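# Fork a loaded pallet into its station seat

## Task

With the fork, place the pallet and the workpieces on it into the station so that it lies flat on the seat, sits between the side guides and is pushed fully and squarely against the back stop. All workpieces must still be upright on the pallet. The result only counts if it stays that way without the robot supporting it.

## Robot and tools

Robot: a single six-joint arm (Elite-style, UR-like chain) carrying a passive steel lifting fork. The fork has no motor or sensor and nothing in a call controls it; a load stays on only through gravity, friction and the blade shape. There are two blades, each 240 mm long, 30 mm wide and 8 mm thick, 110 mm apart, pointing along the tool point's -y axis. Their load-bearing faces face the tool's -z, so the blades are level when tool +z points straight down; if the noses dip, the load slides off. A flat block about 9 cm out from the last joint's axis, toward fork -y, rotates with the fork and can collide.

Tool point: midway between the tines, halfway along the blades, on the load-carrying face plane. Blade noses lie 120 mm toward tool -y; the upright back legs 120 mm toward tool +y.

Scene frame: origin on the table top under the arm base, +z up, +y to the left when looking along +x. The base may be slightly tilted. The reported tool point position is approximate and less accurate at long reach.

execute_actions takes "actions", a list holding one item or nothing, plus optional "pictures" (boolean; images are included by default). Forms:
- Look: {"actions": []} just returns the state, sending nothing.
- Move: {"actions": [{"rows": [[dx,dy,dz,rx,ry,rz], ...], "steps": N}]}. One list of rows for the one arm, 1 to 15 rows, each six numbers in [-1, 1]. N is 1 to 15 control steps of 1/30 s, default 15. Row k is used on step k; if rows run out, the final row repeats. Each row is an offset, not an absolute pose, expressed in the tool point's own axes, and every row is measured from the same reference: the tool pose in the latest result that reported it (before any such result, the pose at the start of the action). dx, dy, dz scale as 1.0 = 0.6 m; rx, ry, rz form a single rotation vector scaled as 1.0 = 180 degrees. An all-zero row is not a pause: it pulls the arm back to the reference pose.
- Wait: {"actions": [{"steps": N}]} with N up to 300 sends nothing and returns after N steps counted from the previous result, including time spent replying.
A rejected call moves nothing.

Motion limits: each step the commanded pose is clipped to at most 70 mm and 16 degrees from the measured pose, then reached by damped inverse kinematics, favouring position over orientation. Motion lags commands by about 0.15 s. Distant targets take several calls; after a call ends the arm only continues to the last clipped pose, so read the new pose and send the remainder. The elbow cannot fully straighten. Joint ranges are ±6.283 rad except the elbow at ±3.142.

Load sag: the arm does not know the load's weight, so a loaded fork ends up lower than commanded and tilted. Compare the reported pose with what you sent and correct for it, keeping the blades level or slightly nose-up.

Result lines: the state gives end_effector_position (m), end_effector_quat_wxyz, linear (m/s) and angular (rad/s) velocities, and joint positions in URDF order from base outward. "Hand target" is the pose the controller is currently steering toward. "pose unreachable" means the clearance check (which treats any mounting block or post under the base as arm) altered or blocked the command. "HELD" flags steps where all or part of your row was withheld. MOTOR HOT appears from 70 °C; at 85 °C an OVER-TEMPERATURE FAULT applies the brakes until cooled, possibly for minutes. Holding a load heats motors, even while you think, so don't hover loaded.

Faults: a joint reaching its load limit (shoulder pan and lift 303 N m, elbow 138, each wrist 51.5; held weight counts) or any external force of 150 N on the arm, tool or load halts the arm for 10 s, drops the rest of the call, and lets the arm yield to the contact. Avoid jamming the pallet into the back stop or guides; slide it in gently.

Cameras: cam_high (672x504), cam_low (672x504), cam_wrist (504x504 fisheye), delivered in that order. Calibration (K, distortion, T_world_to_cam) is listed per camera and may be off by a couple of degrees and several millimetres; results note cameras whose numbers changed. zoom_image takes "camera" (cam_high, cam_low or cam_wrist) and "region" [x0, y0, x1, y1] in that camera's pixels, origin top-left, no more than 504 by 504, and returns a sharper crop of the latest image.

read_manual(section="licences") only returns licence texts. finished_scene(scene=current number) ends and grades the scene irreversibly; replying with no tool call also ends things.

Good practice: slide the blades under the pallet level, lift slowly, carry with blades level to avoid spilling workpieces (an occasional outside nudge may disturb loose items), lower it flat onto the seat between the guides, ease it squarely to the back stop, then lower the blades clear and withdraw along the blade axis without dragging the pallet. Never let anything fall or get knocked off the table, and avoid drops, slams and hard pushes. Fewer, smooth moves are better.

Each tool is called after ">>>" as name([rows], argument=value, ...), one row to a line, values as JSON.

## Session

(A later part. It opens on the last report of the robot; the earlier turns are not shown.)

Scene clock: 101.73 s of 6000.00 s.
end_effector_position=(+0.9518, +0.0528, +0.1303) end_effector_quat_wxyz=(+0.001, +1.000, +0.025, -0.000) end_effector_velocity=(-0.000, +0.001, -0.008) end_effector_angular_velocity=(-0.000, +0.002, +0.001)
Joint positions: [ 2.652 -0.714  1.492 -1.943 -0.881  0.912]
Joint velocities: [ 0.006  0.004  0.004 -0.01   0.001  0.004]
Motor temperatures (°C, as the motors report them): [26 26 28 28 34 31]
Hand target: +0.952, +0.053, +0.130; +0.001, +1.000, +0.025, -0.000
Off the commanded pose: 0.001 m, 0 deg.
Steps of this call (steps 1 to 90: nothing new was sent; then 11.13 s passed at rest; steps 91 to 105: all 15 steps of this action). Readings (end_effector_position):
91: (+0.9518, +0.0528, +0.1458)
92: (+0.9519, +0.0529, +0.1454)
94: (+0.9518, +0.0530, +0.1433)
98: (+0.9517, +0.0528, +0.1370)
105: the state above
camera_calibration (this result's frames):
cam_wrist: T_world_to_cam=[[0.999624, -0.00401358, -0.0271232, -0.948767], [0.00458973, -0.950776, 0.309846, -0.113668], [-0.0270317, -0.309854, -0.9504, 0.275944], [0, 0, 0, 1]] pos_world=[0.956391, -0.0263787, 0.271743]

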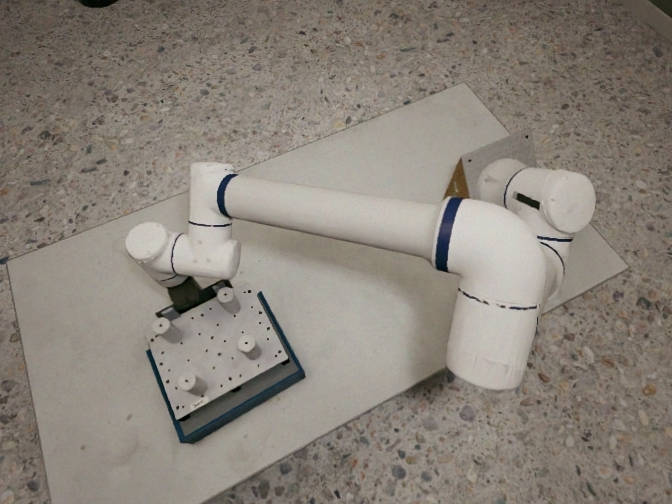

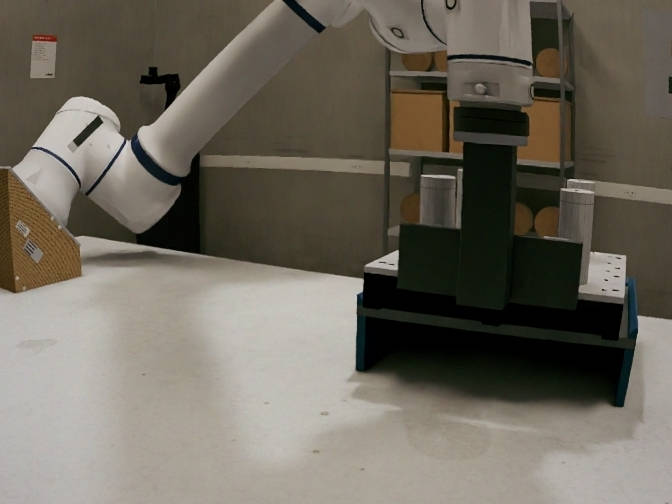

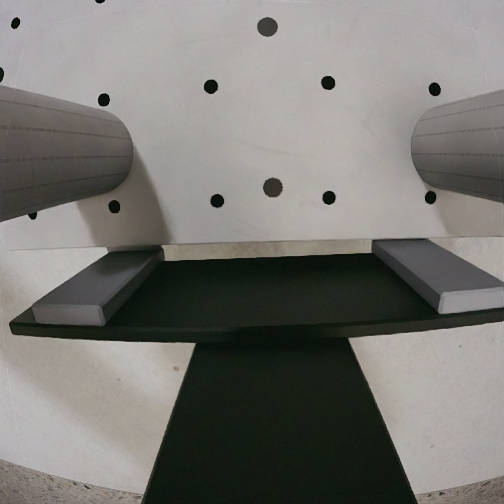

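>>> execute_actions([
  {"rows":[[0,0,0.003,0,0,0],[0,0,0.005,0,0,0],[0,0,0.007,0,0,0],[0,0,0.009,0,0,0],[0,0,0.011,0,0,0],[0,0,0.013,0,0,0],[0,0,0.015,0,0,0],[0,0,0.017,0,0,0],[0,0,0.019,0,0,0],[0,0,0.021,0,0,0],[0,0,0.023,0,0,0],[0,0,0.025,0,0,0],[0,0,0.027,0,0,0],[0,0,0.029,0,0,0],[0,0,0.031,0,0,0]]},
], pictures=false)

>>> execute_actions([
  {"steps":12},
])

>>> zoom_image(camera="cam_high", region=[130, 270, 320, 450])

Scene clock: 110.47 s of 6000.00 s.
end_effector_position=(+0.9518, +0.0528, +0.1156) end_effector_quat_wxyz=(+0.001, +1.000, +0.025, -0.000) end_effector_velocity=(-0.000, +0.001, -0.037) end_effector_angular_velocity=(-0.000, +0.001, +0.002)
Joint positions: [ 2.661 -0.705  1.5   -1.967 -0.877  0.923]
Joint velocities: [ 0.025  0.023  0.017 -0.058  0.009  0.027]
Motor temperatures (°C, as the motors report them): [26 26 28 28 34 31]
Hand target: +0.952, +0.053, +0.112; +0.001, +1.000, +0.025, -0.000
Off the commanded pose: 0.004 m, 0 deg.
Steps of this call (steps 1 to 90: nothing new was sent; then 5.23 s passed at rest; steps 91 to 105: all 15 steps of this action). Readings (end_effector_position):
91: (+0.9518, +0.0528, +0.1296)
92: (+0.9518, +0.0528, +0.1294)
94: (+0.9518, +0.0528, +0.1279)
98: (+0.9521, +0.0529, +0.1243)
105: the state above

Scene clock: 110.87 s of 6000.00 s.
end_effector_position=(+0.9518, +0.0528, +0.1117) end_effector_quat_wxyz=(+0.001, +1.000, +0.025, -0.000) end_effector_velocity=(+0.000, -0.001, +0.000) end_effector_angular_velocity=(+0.000, -0.001, -0.001)
Joint positions: [ 2.664 -0.702  1.501 -1.974 -0.876  0.926]
Joint velocities: [-0.001  0.    -0.    -0.     0.     0.   ]
Motor temperatures (°C, as the motors report them): [26 26 28 28 34 31]
Hand target: +0.952, +0.053, +0.112; +0.001, +1.000, +0.025, -0.000
Off the commanded pose: 0.000 m, 0 deg.
Steps of this call (steps 1 to 12: nothing new was sent). Readings (end_effector_position):
1: (+0.9518, +0.0528, +0.1144)
2: (+0.9517, +0.0528, +0.1135)
4: (+0.9518, +0.0528, +0.1125)
8: (+0.9518, +0.0528, +0.1119)
12: the state above
camera_calibration (this result's frames):
cam_wrist: T_world_to_cam=[[0.999622, -0.00400452, -0.0271909, -0.949234], [0.00461976, -0.950771, 0.309861, -0.107996], [-0.0270932, -0.30987, -0.950393, 0.258379], [0, 0, 0, 1]] pos_world=[0.956375, -0.0264163, 0.253215]

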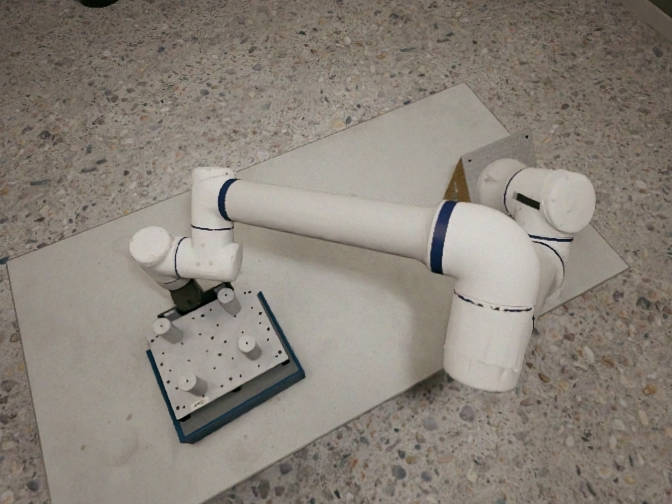

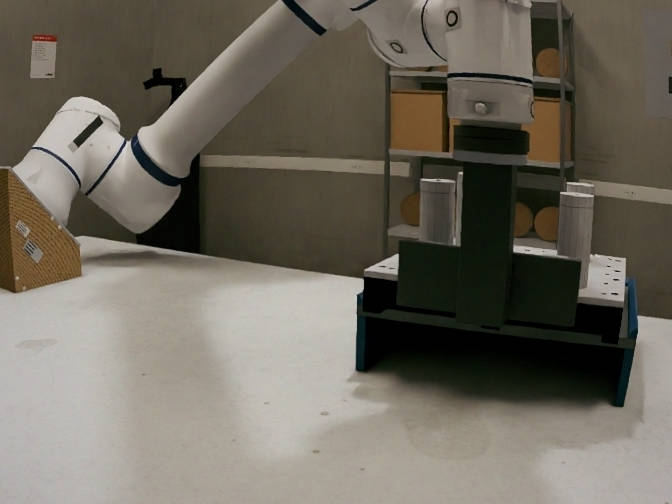

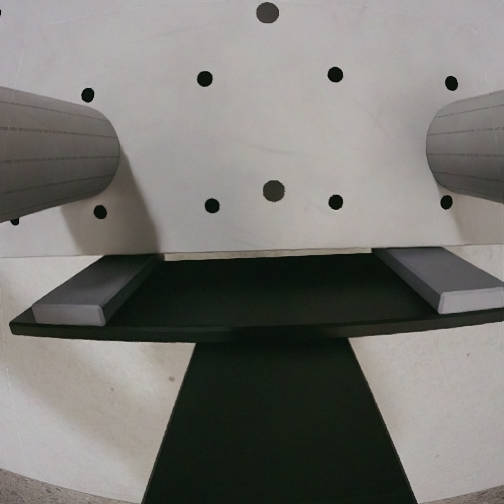

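Region (130, 270, 320, 450) of cam_high's 672x504 image, scaled by 2.653, with more detail than that image has; it fills the top 477 rows of this view, and the rest is white.

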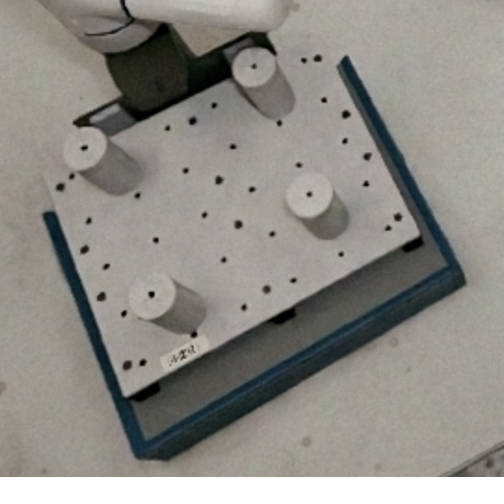

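>>> execute_actions([
  {"rows":[[0,-0.003,0,0,0,0],[0,-0.006,0,0,0,0],[0,-0.009,0,0,0,0],[0,-0.012,0,0,0,0],[0,-0.015,0,0,0,0],[0,-0.018,0,0,0,0],[0,-0.021,0,0,0,0],[0,-0.024,0,0,0,0],[0,-0.027,0,0,0,0],[0,-0.03,0,0,0,0],[0,-0.033,0,0,0,0],[0,-0.036,0,0,0,0],[0,-0.039,0,0,0,0],[0,-0.042,0,0,0,0],[0,-0.045,0,0,0,0]]},
], pictures=false)

>>> execute_actions([
  {"steps":15},
])

>>> zoom_image(camera="cam_high", region=[170, 340, 320, 450])

Scene clock: 118.20 s of 6000.00 s.
end_effector_position=(+0.9507, +0.0739, +0.1117) end_effector_quat_wxyz=(+0.001, +1.000, +0.025, -0.000) end_effector_velocity=(-0.002, +0.053, +0.001) end_effector_angular_velocity=(-0.001, -0.002, +0.001)
Joint positions: [ 2.677 -0.725  1.515 -1.975 -0.871  0.942]
Joint velocities: [ 0.033 -0.056  0.033 -0.005  0.013  0.04 ]
Motor temperatures (°C, as the motors report them): [26 26 28 28 34 31]
Hand target: +0.950, +0.080, +0.112; +0.001, +1.000, +0.025, -0.000
Off the commanded pose: 0.006 m, 0 deg.
Steps of this call (steps 1 to 90: nothing new was sent; then 3.83 s passed at rest; steps 91 to 105: all 15 steps of this action). Readings (end_effector_position):
91: (+0.9518, +0.0528, +0.1117)
92: (+0.9517, +0.0531, +0.1115)
94: (+0.9516, +0.0552, +0.1115)
98: (+0.9513, +0.0615, +0.1116)
105: the state above

Scene clock: 118.70 s of 6000.00 s.
end_effector_position=(+0.9504, +0.0796, +0.1117) end_effector_quat_wxyz=(+0.001, +1.000, +0.025, -0.000) end_effector_velocity=(+0.001, +0.001, +0.000) end_effector_angular_velocity=(-0.000, -0.000, +0.001)
Joint positions: [ 2.681 -0.731  1.519 -1.976 -0.869  0.947]
Joint velocities: [ 0.001 -0.    -0.001  0.     0.     0.   ]
Motor temperatures (°C, as the motors report them): [26 26 28 28 34 31]
Hand target: +0.950, +0.080, +0.112; +0.001, +1.000, +0.025, -0.000
Off the commanded pose: 0.000 m, 0 deg.
Steps of this call (steps 1 to 15: nothing new was sent). Readings (end_effector_position):
1: (+0.9506, +0.0757, +0.1117)
2: (+0.9506, +0.0771, +0.1117)
4: (+0.9505, +0.0784, +0.1117)
8: (+0.9504, +0.0794, +0.1117)
15: the state above
camera_calibration (this result's frames):
cam_wrist: T_world_to_cam=[[0.999621, -0.00398856, -0.0272499, -0.947764], [0.00465386, -0.950763, 0.309883, -0.082462], [-0.0271442, -0.309892, -0.950384, 0.266657], [0, 0, 0, 1]] pos_world=[0.955027, 0.000452746, 0.253153]

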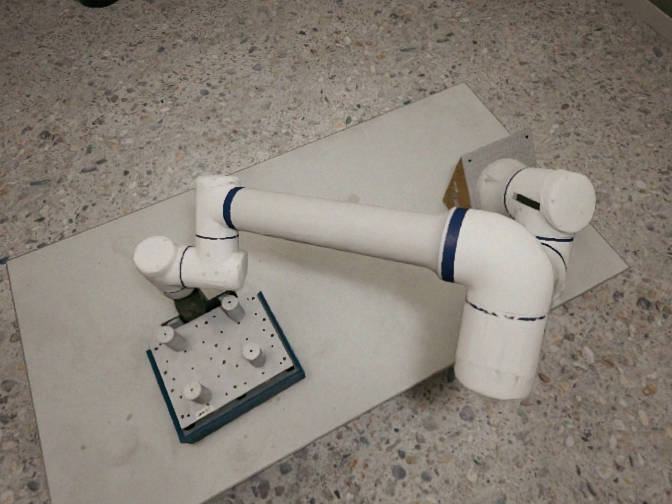

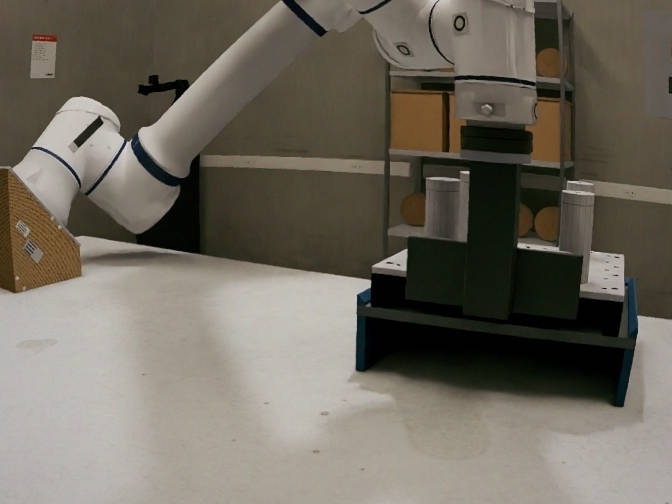

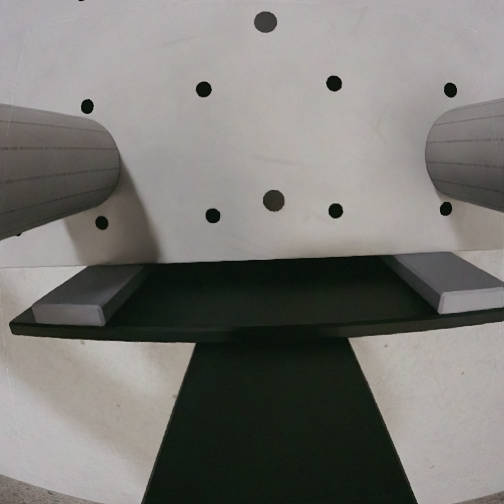

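Region (170, 340, 320, 450) of cam_high's 672x504 image, scaled by 3.360, with more detail than that image has; it fills the top 370 rows of this view, and the rest is white.

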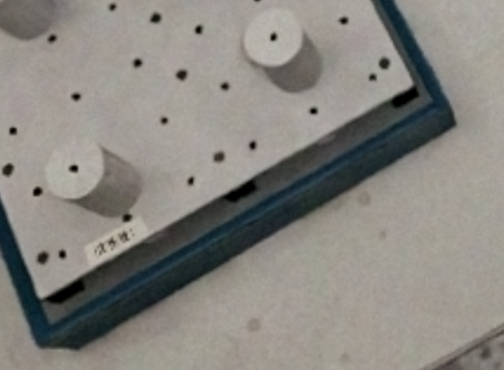

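>>> execute_actions([
  {"rows":[[0,-0.002,0,0,0,-0.001],[0,-0.004,0,0,0,-0.002],[0,-0.006,0,0,0,-0.003],[0,-0.008,0,0,0,-0.004]]},
])

>>> zoom_image(camera="cam_high", region=[170, 340, 320, 450])

Scene clock: 125.30 s of 6000.00 s.
end_effector_position=(+0.9502, +0.0844, +0.1117) end_effector_quat_wxyz=(+0.001, +1.000, +0.031, -0.000) end_effector_velocity=(+0.001, +0.000, +0.001) end_effector_angular_velocity=(-0.000, -0.002, +0.002)
Joint positions: [ 2.685 -0.734  1.517 -1.975 -0.868  0.939]
Joint velocities: [-0.    -0.    -0.001 -0.     0.001 -0.001]
Motor temperatures (°C, as the motors report them): [26 26 28 28 34 31]
Hand target: +0.950, +0.084, +0.112; +0.001, +1.000, +0.031, -0.000
Off the commanded pose: 0.000 m, 0 deg.
Steps of this call (steps 1 to 90: nothing new was sent; then 3.10 s passed at rest; steps 91 to 105: all 15 steps of this action). Readings (end_effector_position):
91: (+0.9504, +0.0797, +0.1117)
92: (+0.9504, +0.0799, +0.1116)
94: (+0.9502, +0.0814, +0.1116)
98: (+0.9502, +0.0838, +0.1116)
105: the state above
camera_calibration (this result's frames):
cam_wrist: T_world_to_cam=[[0.999592, 0.00843461, -0.0272903, -0.948513], [0.0164816, -0.950634, 0.309877, -0.0891959], [-0.0233293, -0.310201, -0.950385, 0.264494], [0, 0, 0, 1]] pos_world=[0.955766, 0.00525395, 0.253126]

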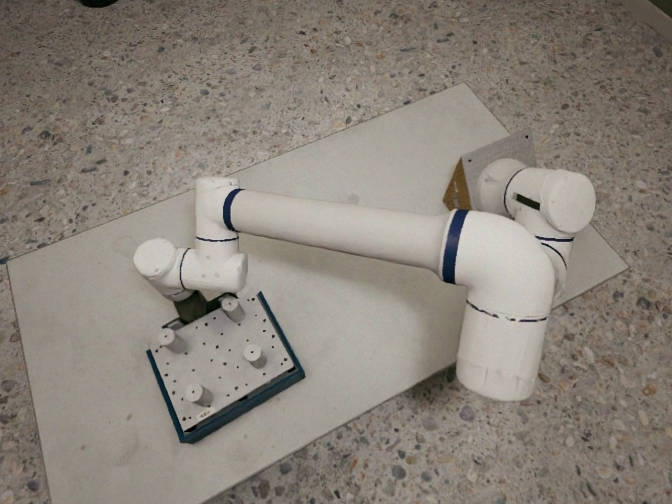

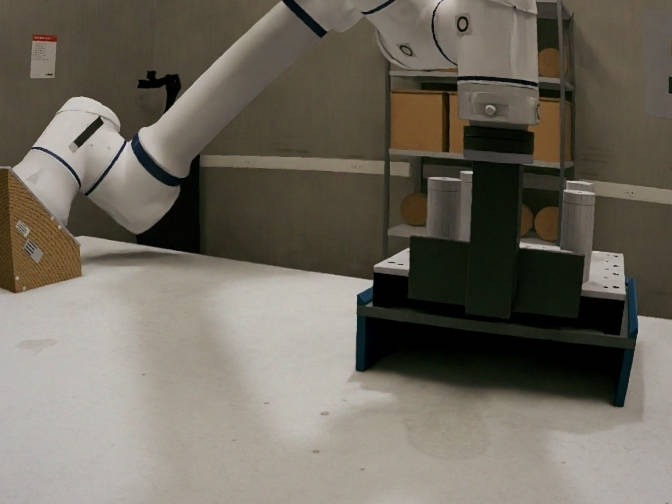

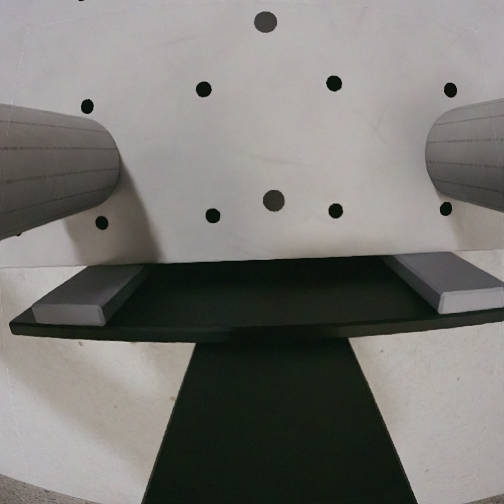

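Region (170, 340, 320, 450) of cam_high's 672x504 image, scaled by 3.360, with more detail than that image has; it fills the top 370 rows of this view, and the rest is white.

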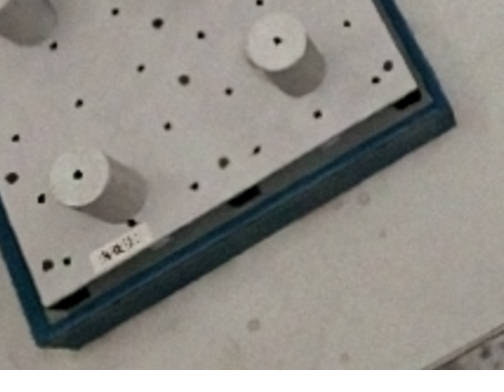

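>>> execute_actions([
  {"rows":[[0,-0.004,0,0,0,0]],"steps":12},
], pictures=false)

>>> execute_actions([
  {"rows":[[0,-0.0012,0,0,0,0]],"steps":8},
], pictures=false)

>>> execute_actions([
  {"rows":[[0,-0.0012,0,0,0,0]],"steps":8},
], pictures=false)

>>> execute_actions([
  {"rows":[[0,-0.0012,0,0,0,0]],"steps":8},
], pictures=false)

>>> execute_actions([
  {"rows":[[0,0,0,0,0,0]],"steps":5},
])

>>> zoom_image(camera="cam_high", region=[170, 340, 320, 450])

Scene clock: 135.87 s of 6000.00 s.
end_effector_position=(+0.9500, +0.0867, +0.1117) end_effector_quat_wxyz=(+0.001, +1.000, +0.031, -0.000) end_effector_velocity=(-0.001, +0.001, -0.002) end_effector_angular_velocity=(-0.000, +0.001, +0.001)
Joint positions: [ 2.686 -0.736  1.519 -1.975 -0.868  0.941]
Joint velocities: [ 0.002 -0.     0.002 -0.002  0.     0.   ]
Motor temperatures (°C, as the motors report them): [26 26 28 28 34 31]
Hand target: +0.950, +0.087, +0.112; +0.001, +1.000, +0.031, -0.000
Off the commanded pose: 0.000 m, 0 deg.
Steps of this call (steps 1 to 90: nothing new was sent; then 7.17 s passed at rest; steps 91 to 102: all 12 steps of this action). Readings (end_effector_position):
91: (+0.9502, +0.0845, +0.1117)
92: (+0.9502, +0.0850, +0.1118)
94: (+0.9502, +0.0861, +0.1118)
98: (+0.9501, +0.0866, +0.1117)
102: the state above

Scene clock: 136.13 s of 6000.00 s.
end_effector_position=(+0.9500, +0.0874, +0.1117) end_effector_quat_wxyz=(+0.001, +1.000, +0.031, -0.000) end_effector_velocity=(+0.000, +0.000, +0.001) end_effector_angular_velocity=(-0.000, -0.001, +0.000)
Joint positions: [ 2.687 -0.737  1.519 -1.975 -0.867  0.941]
Joint velocities: [-0.    -0.001 -0.001 -0.     0.     0.001]
Motor temperatures (°C, as the motors report them): [26 26 28 28 34 31]
Hand target: +0.950, +0.087, +0.112; +0.001, +1.000, +0.031, -0.000
Off the commanded pose: 0.000 m, 0 deg.
Steps of this call (steps 1 to 8: all 8 steps of this action). Readings (end_effector_position):
1: (+0.9500, +0.0867, +0.1117)
2: (+0.9500, +0.0869, +0.1117)
4: (+0.9500, +0.0872, +0.1117)
8: the state above

Scene clock: 136.40 s of 6000.00 s.
end_effector_position=(+0.9499, +0.0880, +0.1117) end_effector_quat_wxyz=(+0.001, +1.000, +0.031, -0.000) end_effector_velocity=(-0.000, -0.000, +0.000) end_effector_angular_velocity=(+0.000, -0.001, -0.001)
Joint positions: [ 2.687 -0.737  1.52  -1.975 -0.867  0.942]
Joint velocities: [-0.001 -0.001  0.001 -0.     0.     0.001]
Motor temperatures (°C, as the motors report them): [26 26 28 28 34 31]
Hand target: +0.950, +0.088, +0.112; +0.001, +1.000, +0.031, -0.000
Off the commanded pose: 0.000 m, 0 deg.
Steps of this call (steps 1 to 8: all 8 steps of this action). Readings (end_effector_position):
1: (+0.9500, +0.0874, +0.1117)
2: (+0.9500, +0.0876, +0.1117)
4: (+0.9500, +0.0879, +0.1117)
8: the state above

Scene clock: 136.67 s of 6000.00 s.
end_effector_position=(+0.9499, +0.0887, +0.1117) end_effector_quat_wxyz=(+0.001, +1.000, +0.031, -0.000) end_effector_velocity=(+0.000, +0.001, +0.000) end_effector_angular_velocity=(-0.000, -0.000, +0.000)
Joint positions: [ 2.687 -0.738  1.52  -1.975 -0.867  0.942]
Joint velocities: [ 0.001 -0.001  0.    -0.     0.     0.001]
Motor temperatures (°C, as the motors report them): [26 26 28 28 34 31]
Hand target: +0.950, +0.089, +0.112; +0.001, +1.000, +0.031, -0.000
Off the commanded pose: 0.000 m, 0 deg.
Steps of this call (steps 1 to 8: all 8 steps of this action). Readings (end_effector_position):
1: (+0.9499, +0.0881, +0.1117)
2: (+0.9499, +0.0882, +0.1117)
4: (+0.9499, +0.0885, +0.1117)
8: the state above

Scene clock: 136.83 s of 6000.00 s.
end_effector_position=(+0.9499, +0.0887, +0.1117) end_effector_quat_wxyz=(+0.001, +1.000, +0.031, -0.000) end_effector_velocity=(+0.000, -0.000, +0.000) end_effector_angular_velocity=(-0.000, -0.000, -0.000)
Joint positions: [ 2.687 -0.738  1.52  -1.975 -0.867  0.942]
Joint velocities: [-0. -0. -0.  0. -0. -0.]
Motor temperatures (°C, as the motors report them): [26 26 28 28 34 31]
Hand target: +0.950, +0.089, +0.112; +0.001, +1.000, +0.031, -0.000
Off the commanded pose: 0.000 m, 0 deg.
Steps of this call (steps 1 to 5: all 5 steps of this action). Readings (end_effector_position):
1: (+0.9499, +0.0887, +0.1117)
2: (+0.9499, +0.0887, +0.1117)
4: (+0.9499, +0.0887, +0.1117)
5: the state above
camera_calibration (this result's frames):
cam_wrist: T_world_to_cam=[[0.999593, 0.00833953, -0.0272817, -0.948273], [0.01639, -0.950616, 0.309937, -0.0850421], [-0.0233497, -0.310258, -0.950366, 0.265879], [0, 0, 0, 1]] pos_world=[0.955489, 0.00955698, 0.25317]

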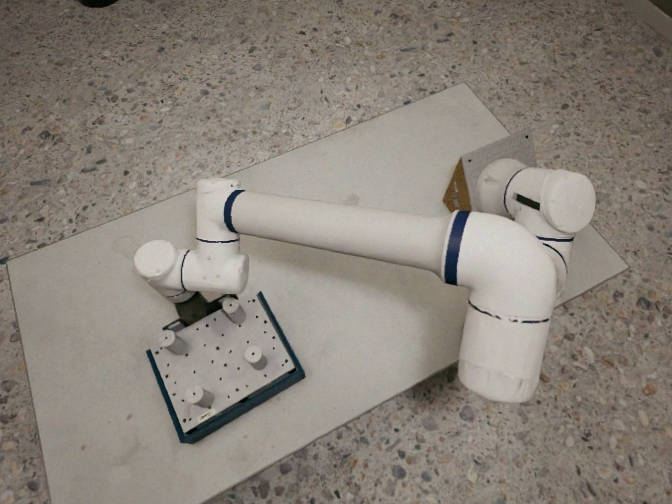

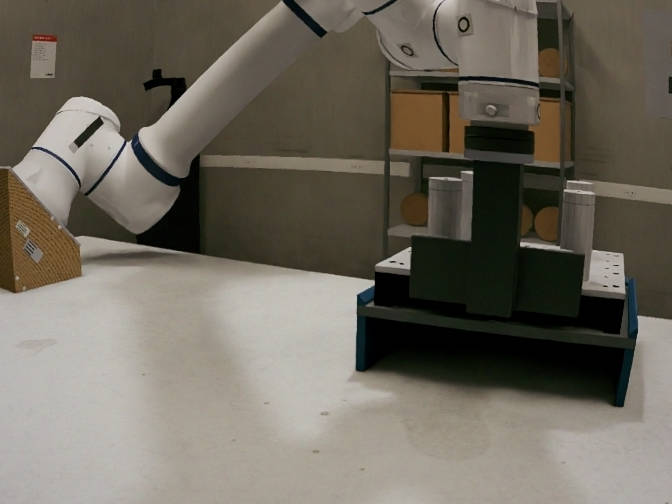

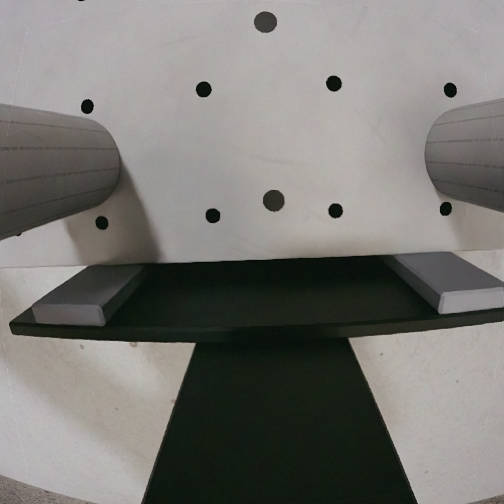

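Region (170, 340, 320, 450) of cam_high's 672x504 image, scaled by 3.360, with more detail than that image has; it fills the top 370 rows of this view, and the rest is white.

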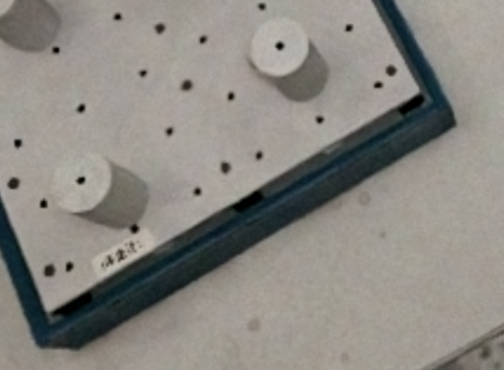

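>>> execute_actions([
  {"rows":[[0,-0.001,0,0,0,0]],"steps":7},
], pictures=false)

>>> execute_actions([
  {"rows":[[0,-0.001,0,0,0,0]],"steps":7},
], pictures=false)

>>> execute_actions([
  {"rows":[[0,-0.001,0,0,0,0]],"steps":7},
], pictures=false)

>>> execute_actions([
  {"rows":[[0,0.002,0,0,0,0]],"steps":6},
])

>>> zoom_image(camera="cam_high", region=[170, 340, 320, 450])

Scene clock: 144.27 s of 6000.00 s.
end_effector_position=(+0.9499, +0.0890, +0.1117) end_effector_quat_wxyz=(+0.001, +1.000, +0.031, -0.000) end_effector_velocity=(-0.000, +0.001, -0.000) end_effector_angular_velocity=(-0.000, +0.000, -0.000)
Joint positions: [ 2.688 -0.738  1.52  -1.975 -0.867  0.943]
Joint velocities: [ 0.001 -0.002  0.002 -0.001 -0.     0.001]
Motor temperatures (°C, as the motors report them): [26 26 28 28 34 31]
Hand target: +0.950, +0.089, +0.112; +0.001, +1.000, +0.031, -0.000
Off the commanded pose: 0.000 m, 0 deg.
Steps of this call (steps 1 to 90: nothing new was sent; then 4.20 s passed at rest; steps 91 to 97: all 7 steps of this action). Readings (end_effector_position):
91: (+0.9499, +0.0887, +0.1117)
92: (+0.9499, +0.0887, +0.1117)
94: (+0.9499, +0.0888, +0.1117)
97: the state above

Scene clock: 144.50 s of 6000.00 s.
end_effector_position=(+0.9498, +0.0894, +0.1117) end_effector_quat_wxyz=(+0.001, +1.000, +0.031, -0.001) end_effector_velocity=(-0.000, -0.000, +0.000) end_effector_angular_velocity=(+0.000, -0.000, -0.001)
Joint positions: [ 2.688 -0.739  1.521 -1.975 -0.867  0.943]
Joint velocities: [-0.001 -0.001  0.001  0.    -0.     0.   ]
Motor temperatures (°C, as the motors report them): [26 26 28 28 34 31]
Hand target: +0.950, +0.090, +0.112; +0.001, +1.000, +0.031, -0.000
Off the commanded pose: 0.000 m, 0 deg.
Steps of this call (steps 1 to 7: all 7 steps of this action). Readings (end_effector_position):
1: (+0.9499, +0.0890, +0.1117)
2: (+0.9498, +0.0891, +0.1117)
4: (+0.9498, +0.0893, +0.1117)
7: the state above

Scene clock: 144.73 s of 6000.00 s.
end_effector_position=(+0.9497, +0.0898, +0.1117) end_effector_quat_wxyz=(+0.001, +1.000, +0.031, -0.001) end_effector_velocity=(-0.001, +0.001, -0.001) end_effector_angular_velocity=(-0.000, +0.001, +0.001)
Joint positions: [ 2.688 -0.739  1.521 -1.975 -0.867  0.944]
Joint velocities: [ 0.002 -0.001  0.001 -0.001 -0.     0.001]
Motor temperatures (°C, as the motors report them): [26 26 28 28 34 31]
Hand target: +0.950, +0.090, +0.112; +0.001, +1.000, +0.031, -0.001
Off the commanded pose: 0.000 m, 0 deg.
Steps of this call (steps 1 to 7: all 7 steps of this action). Readings (end_effector_position):
1: (+0.9498, +0.0894, +0.1117)
2: (+0.9498, +0.0895, +0.1117)
4: (+0.9497, +0.0896, +0.1117)
7: the state above

Scene clock: 144.93 s of 6000.00 s.
end_effector_position=(+0.9498, +0.0892, +0.1116) end_effector_quat_wxyz=(+0.001, +1.000, +0.031, -0.001) end_effector_velocity=(+0.002, -0.003, +0.001) end_effector_angular_velocity=(-0.000, -0.003, +0.003)
Joint positions: [ 2.688 -0.739  1.521 -1.975 -0.867  0.943]
Joint velocities: [-0.003  0.004 -0.005 -0.001  0.    -0.003]
Motor temperatures (°C, as the motors report them): [26 26 28 28 34 31]
Hand target: +0.950, +0.089, +0.112; +0.001, +1.000, +0.031, -0.001
Off the commanded pose: 0.001 m, 0 deg.
Steps of this call (steps 1 to 6: all 6 steps of this action). Readings (end_effector_position):
1: (+0.9497, +0.0898, +0.1117)
2: (+0.9497, +0.0897, +0.1117)
4: (+0.9497, +0.0895, +0.1116)
6: the state above
camera_calibration (this result's frames):
cam_wrist: T_world_to_cam=[[0.999589, 0.00823271, -0.027449, -0.948123], [0.016342, -0.950595, 0.310004, -0.0844351], [-0.0235407, -0.310325, -0.950339, 0.266145], [0, 0, 0, 1]] pos_world=[0.955379, 0.0101337, 0.253078]

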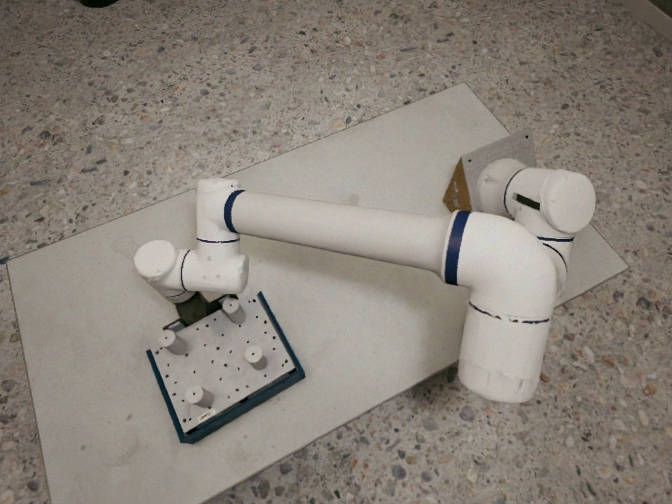

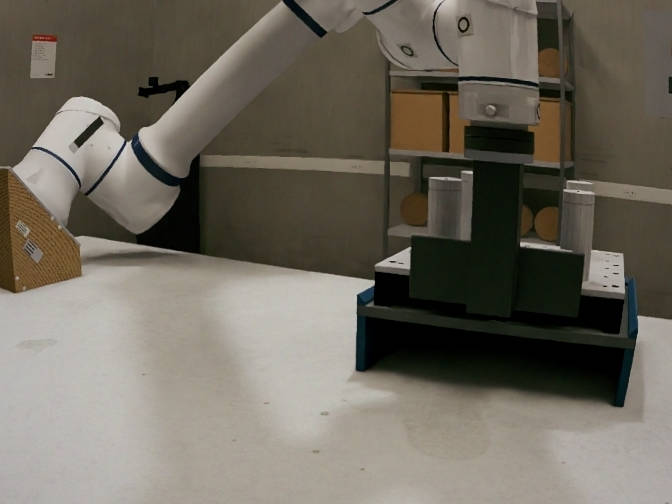

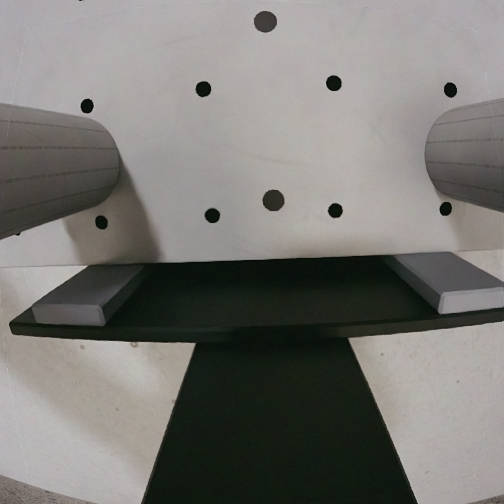

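Region (170, 340, 320, 450) of cam_high's 672x504 image, scaled by 3.360, with more detail than that image has; it fills the top 370 rows of this view, and the rest is white.

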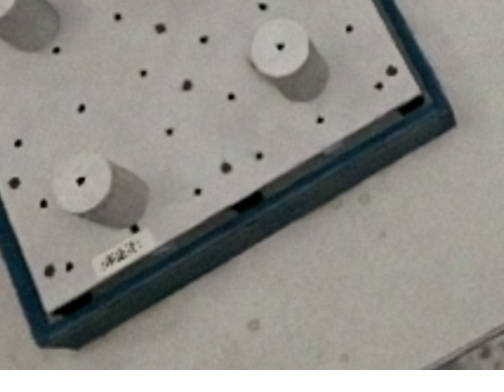

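>>> execute_actions([
  {"rows":[[0,0.01,0,0,0,0],[0,0.03,0,0,0,0],[0,0.06,0,0,0,0],[0,0.3,0,0,0,0]]},
], pictures=false)

>>> execute_actions([
  {"rows":[[0,0.2,0,0,0,0]]},
])

>>> zoom_image(camera="cam_high", region=[170, 340, 320, 450])

Scene clock: 153.27 s of 6000.00 s.
end_effector_position=(+0.9578, -0.0782, +0.1123) end_effector_quat_wxyz=(+0.001, +1.000, +0.031, +0.000) end_effector_velocity=(+0.033, -0.127, +0.001) end_effector_angular_velocity=(-0.001, +0.006, +0.019)
Joint positions: [ 2.585 -0.555  1.388 -1.95  -0.908  0.824]
Joint velocities: [-0.058  0.181 -0.21   0.075 -0.03  -0.089]
Motor temperatures (°C, as the motors report them): [26 26 28 28 34 31]
Hand target: +0.961, -0.090, +0.112; +0.001, +1.000, +0.031, -0.000
Off the commanded pose: 0.013 m, 0 deg.
Steps of this call (steps 1 to 90: nothing new was sent; then 4.83 s passed at rest; steps 91 to 105: all 15 steps of this action). Readings (end_effector_position):
91: (+0.9498, +0.0885, +0.1117)
92: (+0.9498, +0.0871, +0.1116)
94: (+0.9505, +0.0737, +0.1117)
98: (+0.9518, +0.0087, +0.1122)
105: the state above

Scene clock: 153.77 s of 6000.00 s.
end_effector_position=(+0.9649, -0.1964, +0.1126) end_effector_quat_wxyz=(+0.001, +1.000, +0.031, +0.001) end_effector_velocity=(+0.005, -0.015, -0.000) end_effector_angular_velocity=(+0.002, +0.004, +0.001)
Joint positions: [ 2.52  -0.41   1.242 -1.906 -0.937  0.751]
Joint velocities: [-0.005  0.025 -0.035  0.018 -0.004 -0.009]
Motor temperatures (°C, as the motors report them): [26 26 28 28 34 31]
Hand target: +0.965, -0.198, +0.113; +0.001, +1.000, +0.031, +0.000
Off the commanded pose: 0.002 m, 0 deg.
Steps of this call (steps 1 to 15: all 15 steps of this action). Readings (end_effector_position):
1: (+0.9587, -0.0829, +0.1122)
2: (+0.9598, -0.0975, +0.1128)
4: (+0.9580, -0.1317, +0.1124)
8: (+0.9609, -0.1806, +0.1127)
15: the state above
camera_calibration (this result's frames):
cam_wrist: T_world_to_cam=[[0.999653, 0.00724803, -0.0253257, -0.961341], [0.0147519, -0.950541, 0.310248, -0.355015], [-0.0218244, -0.310514, -0.950318, 0.177099], [0, 0, 0, 1]] pos_world=[0.970109, -0.275496, 0.254096]

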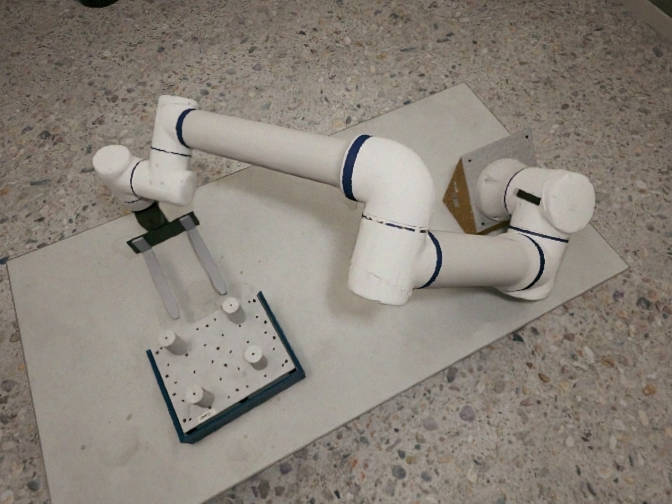

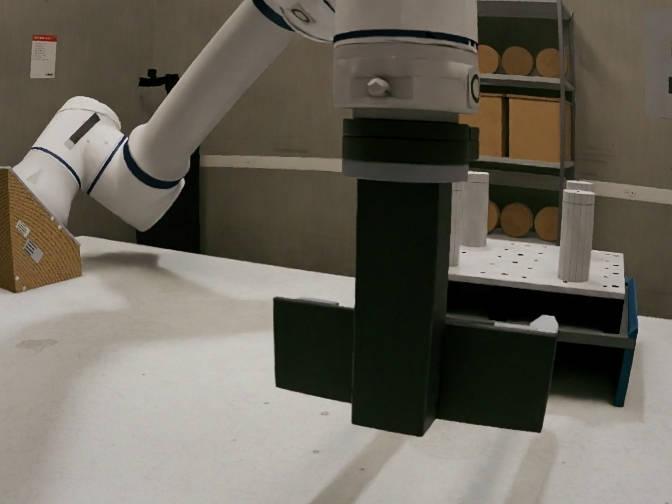

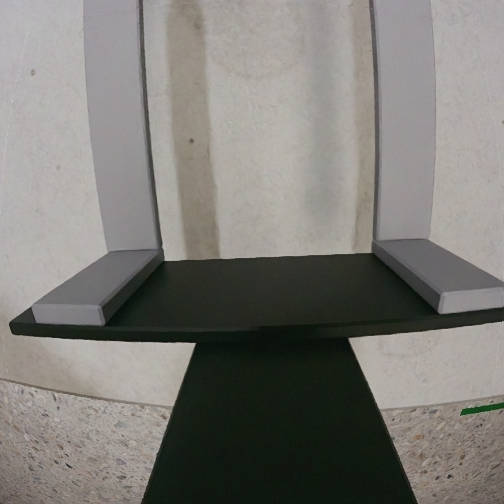

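Region (170, 340, 320, 450) of cam_high's 672x504 image, scaled by 3.360, with more detail than that image has; it fills the top 370 rows of this view, and the rest is white.

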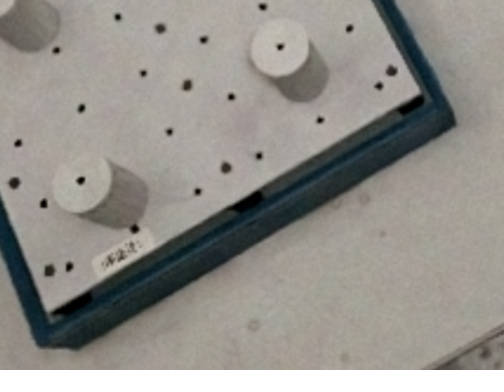

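>>> finished_scene(scene=2)

The scene is finished: the task was done.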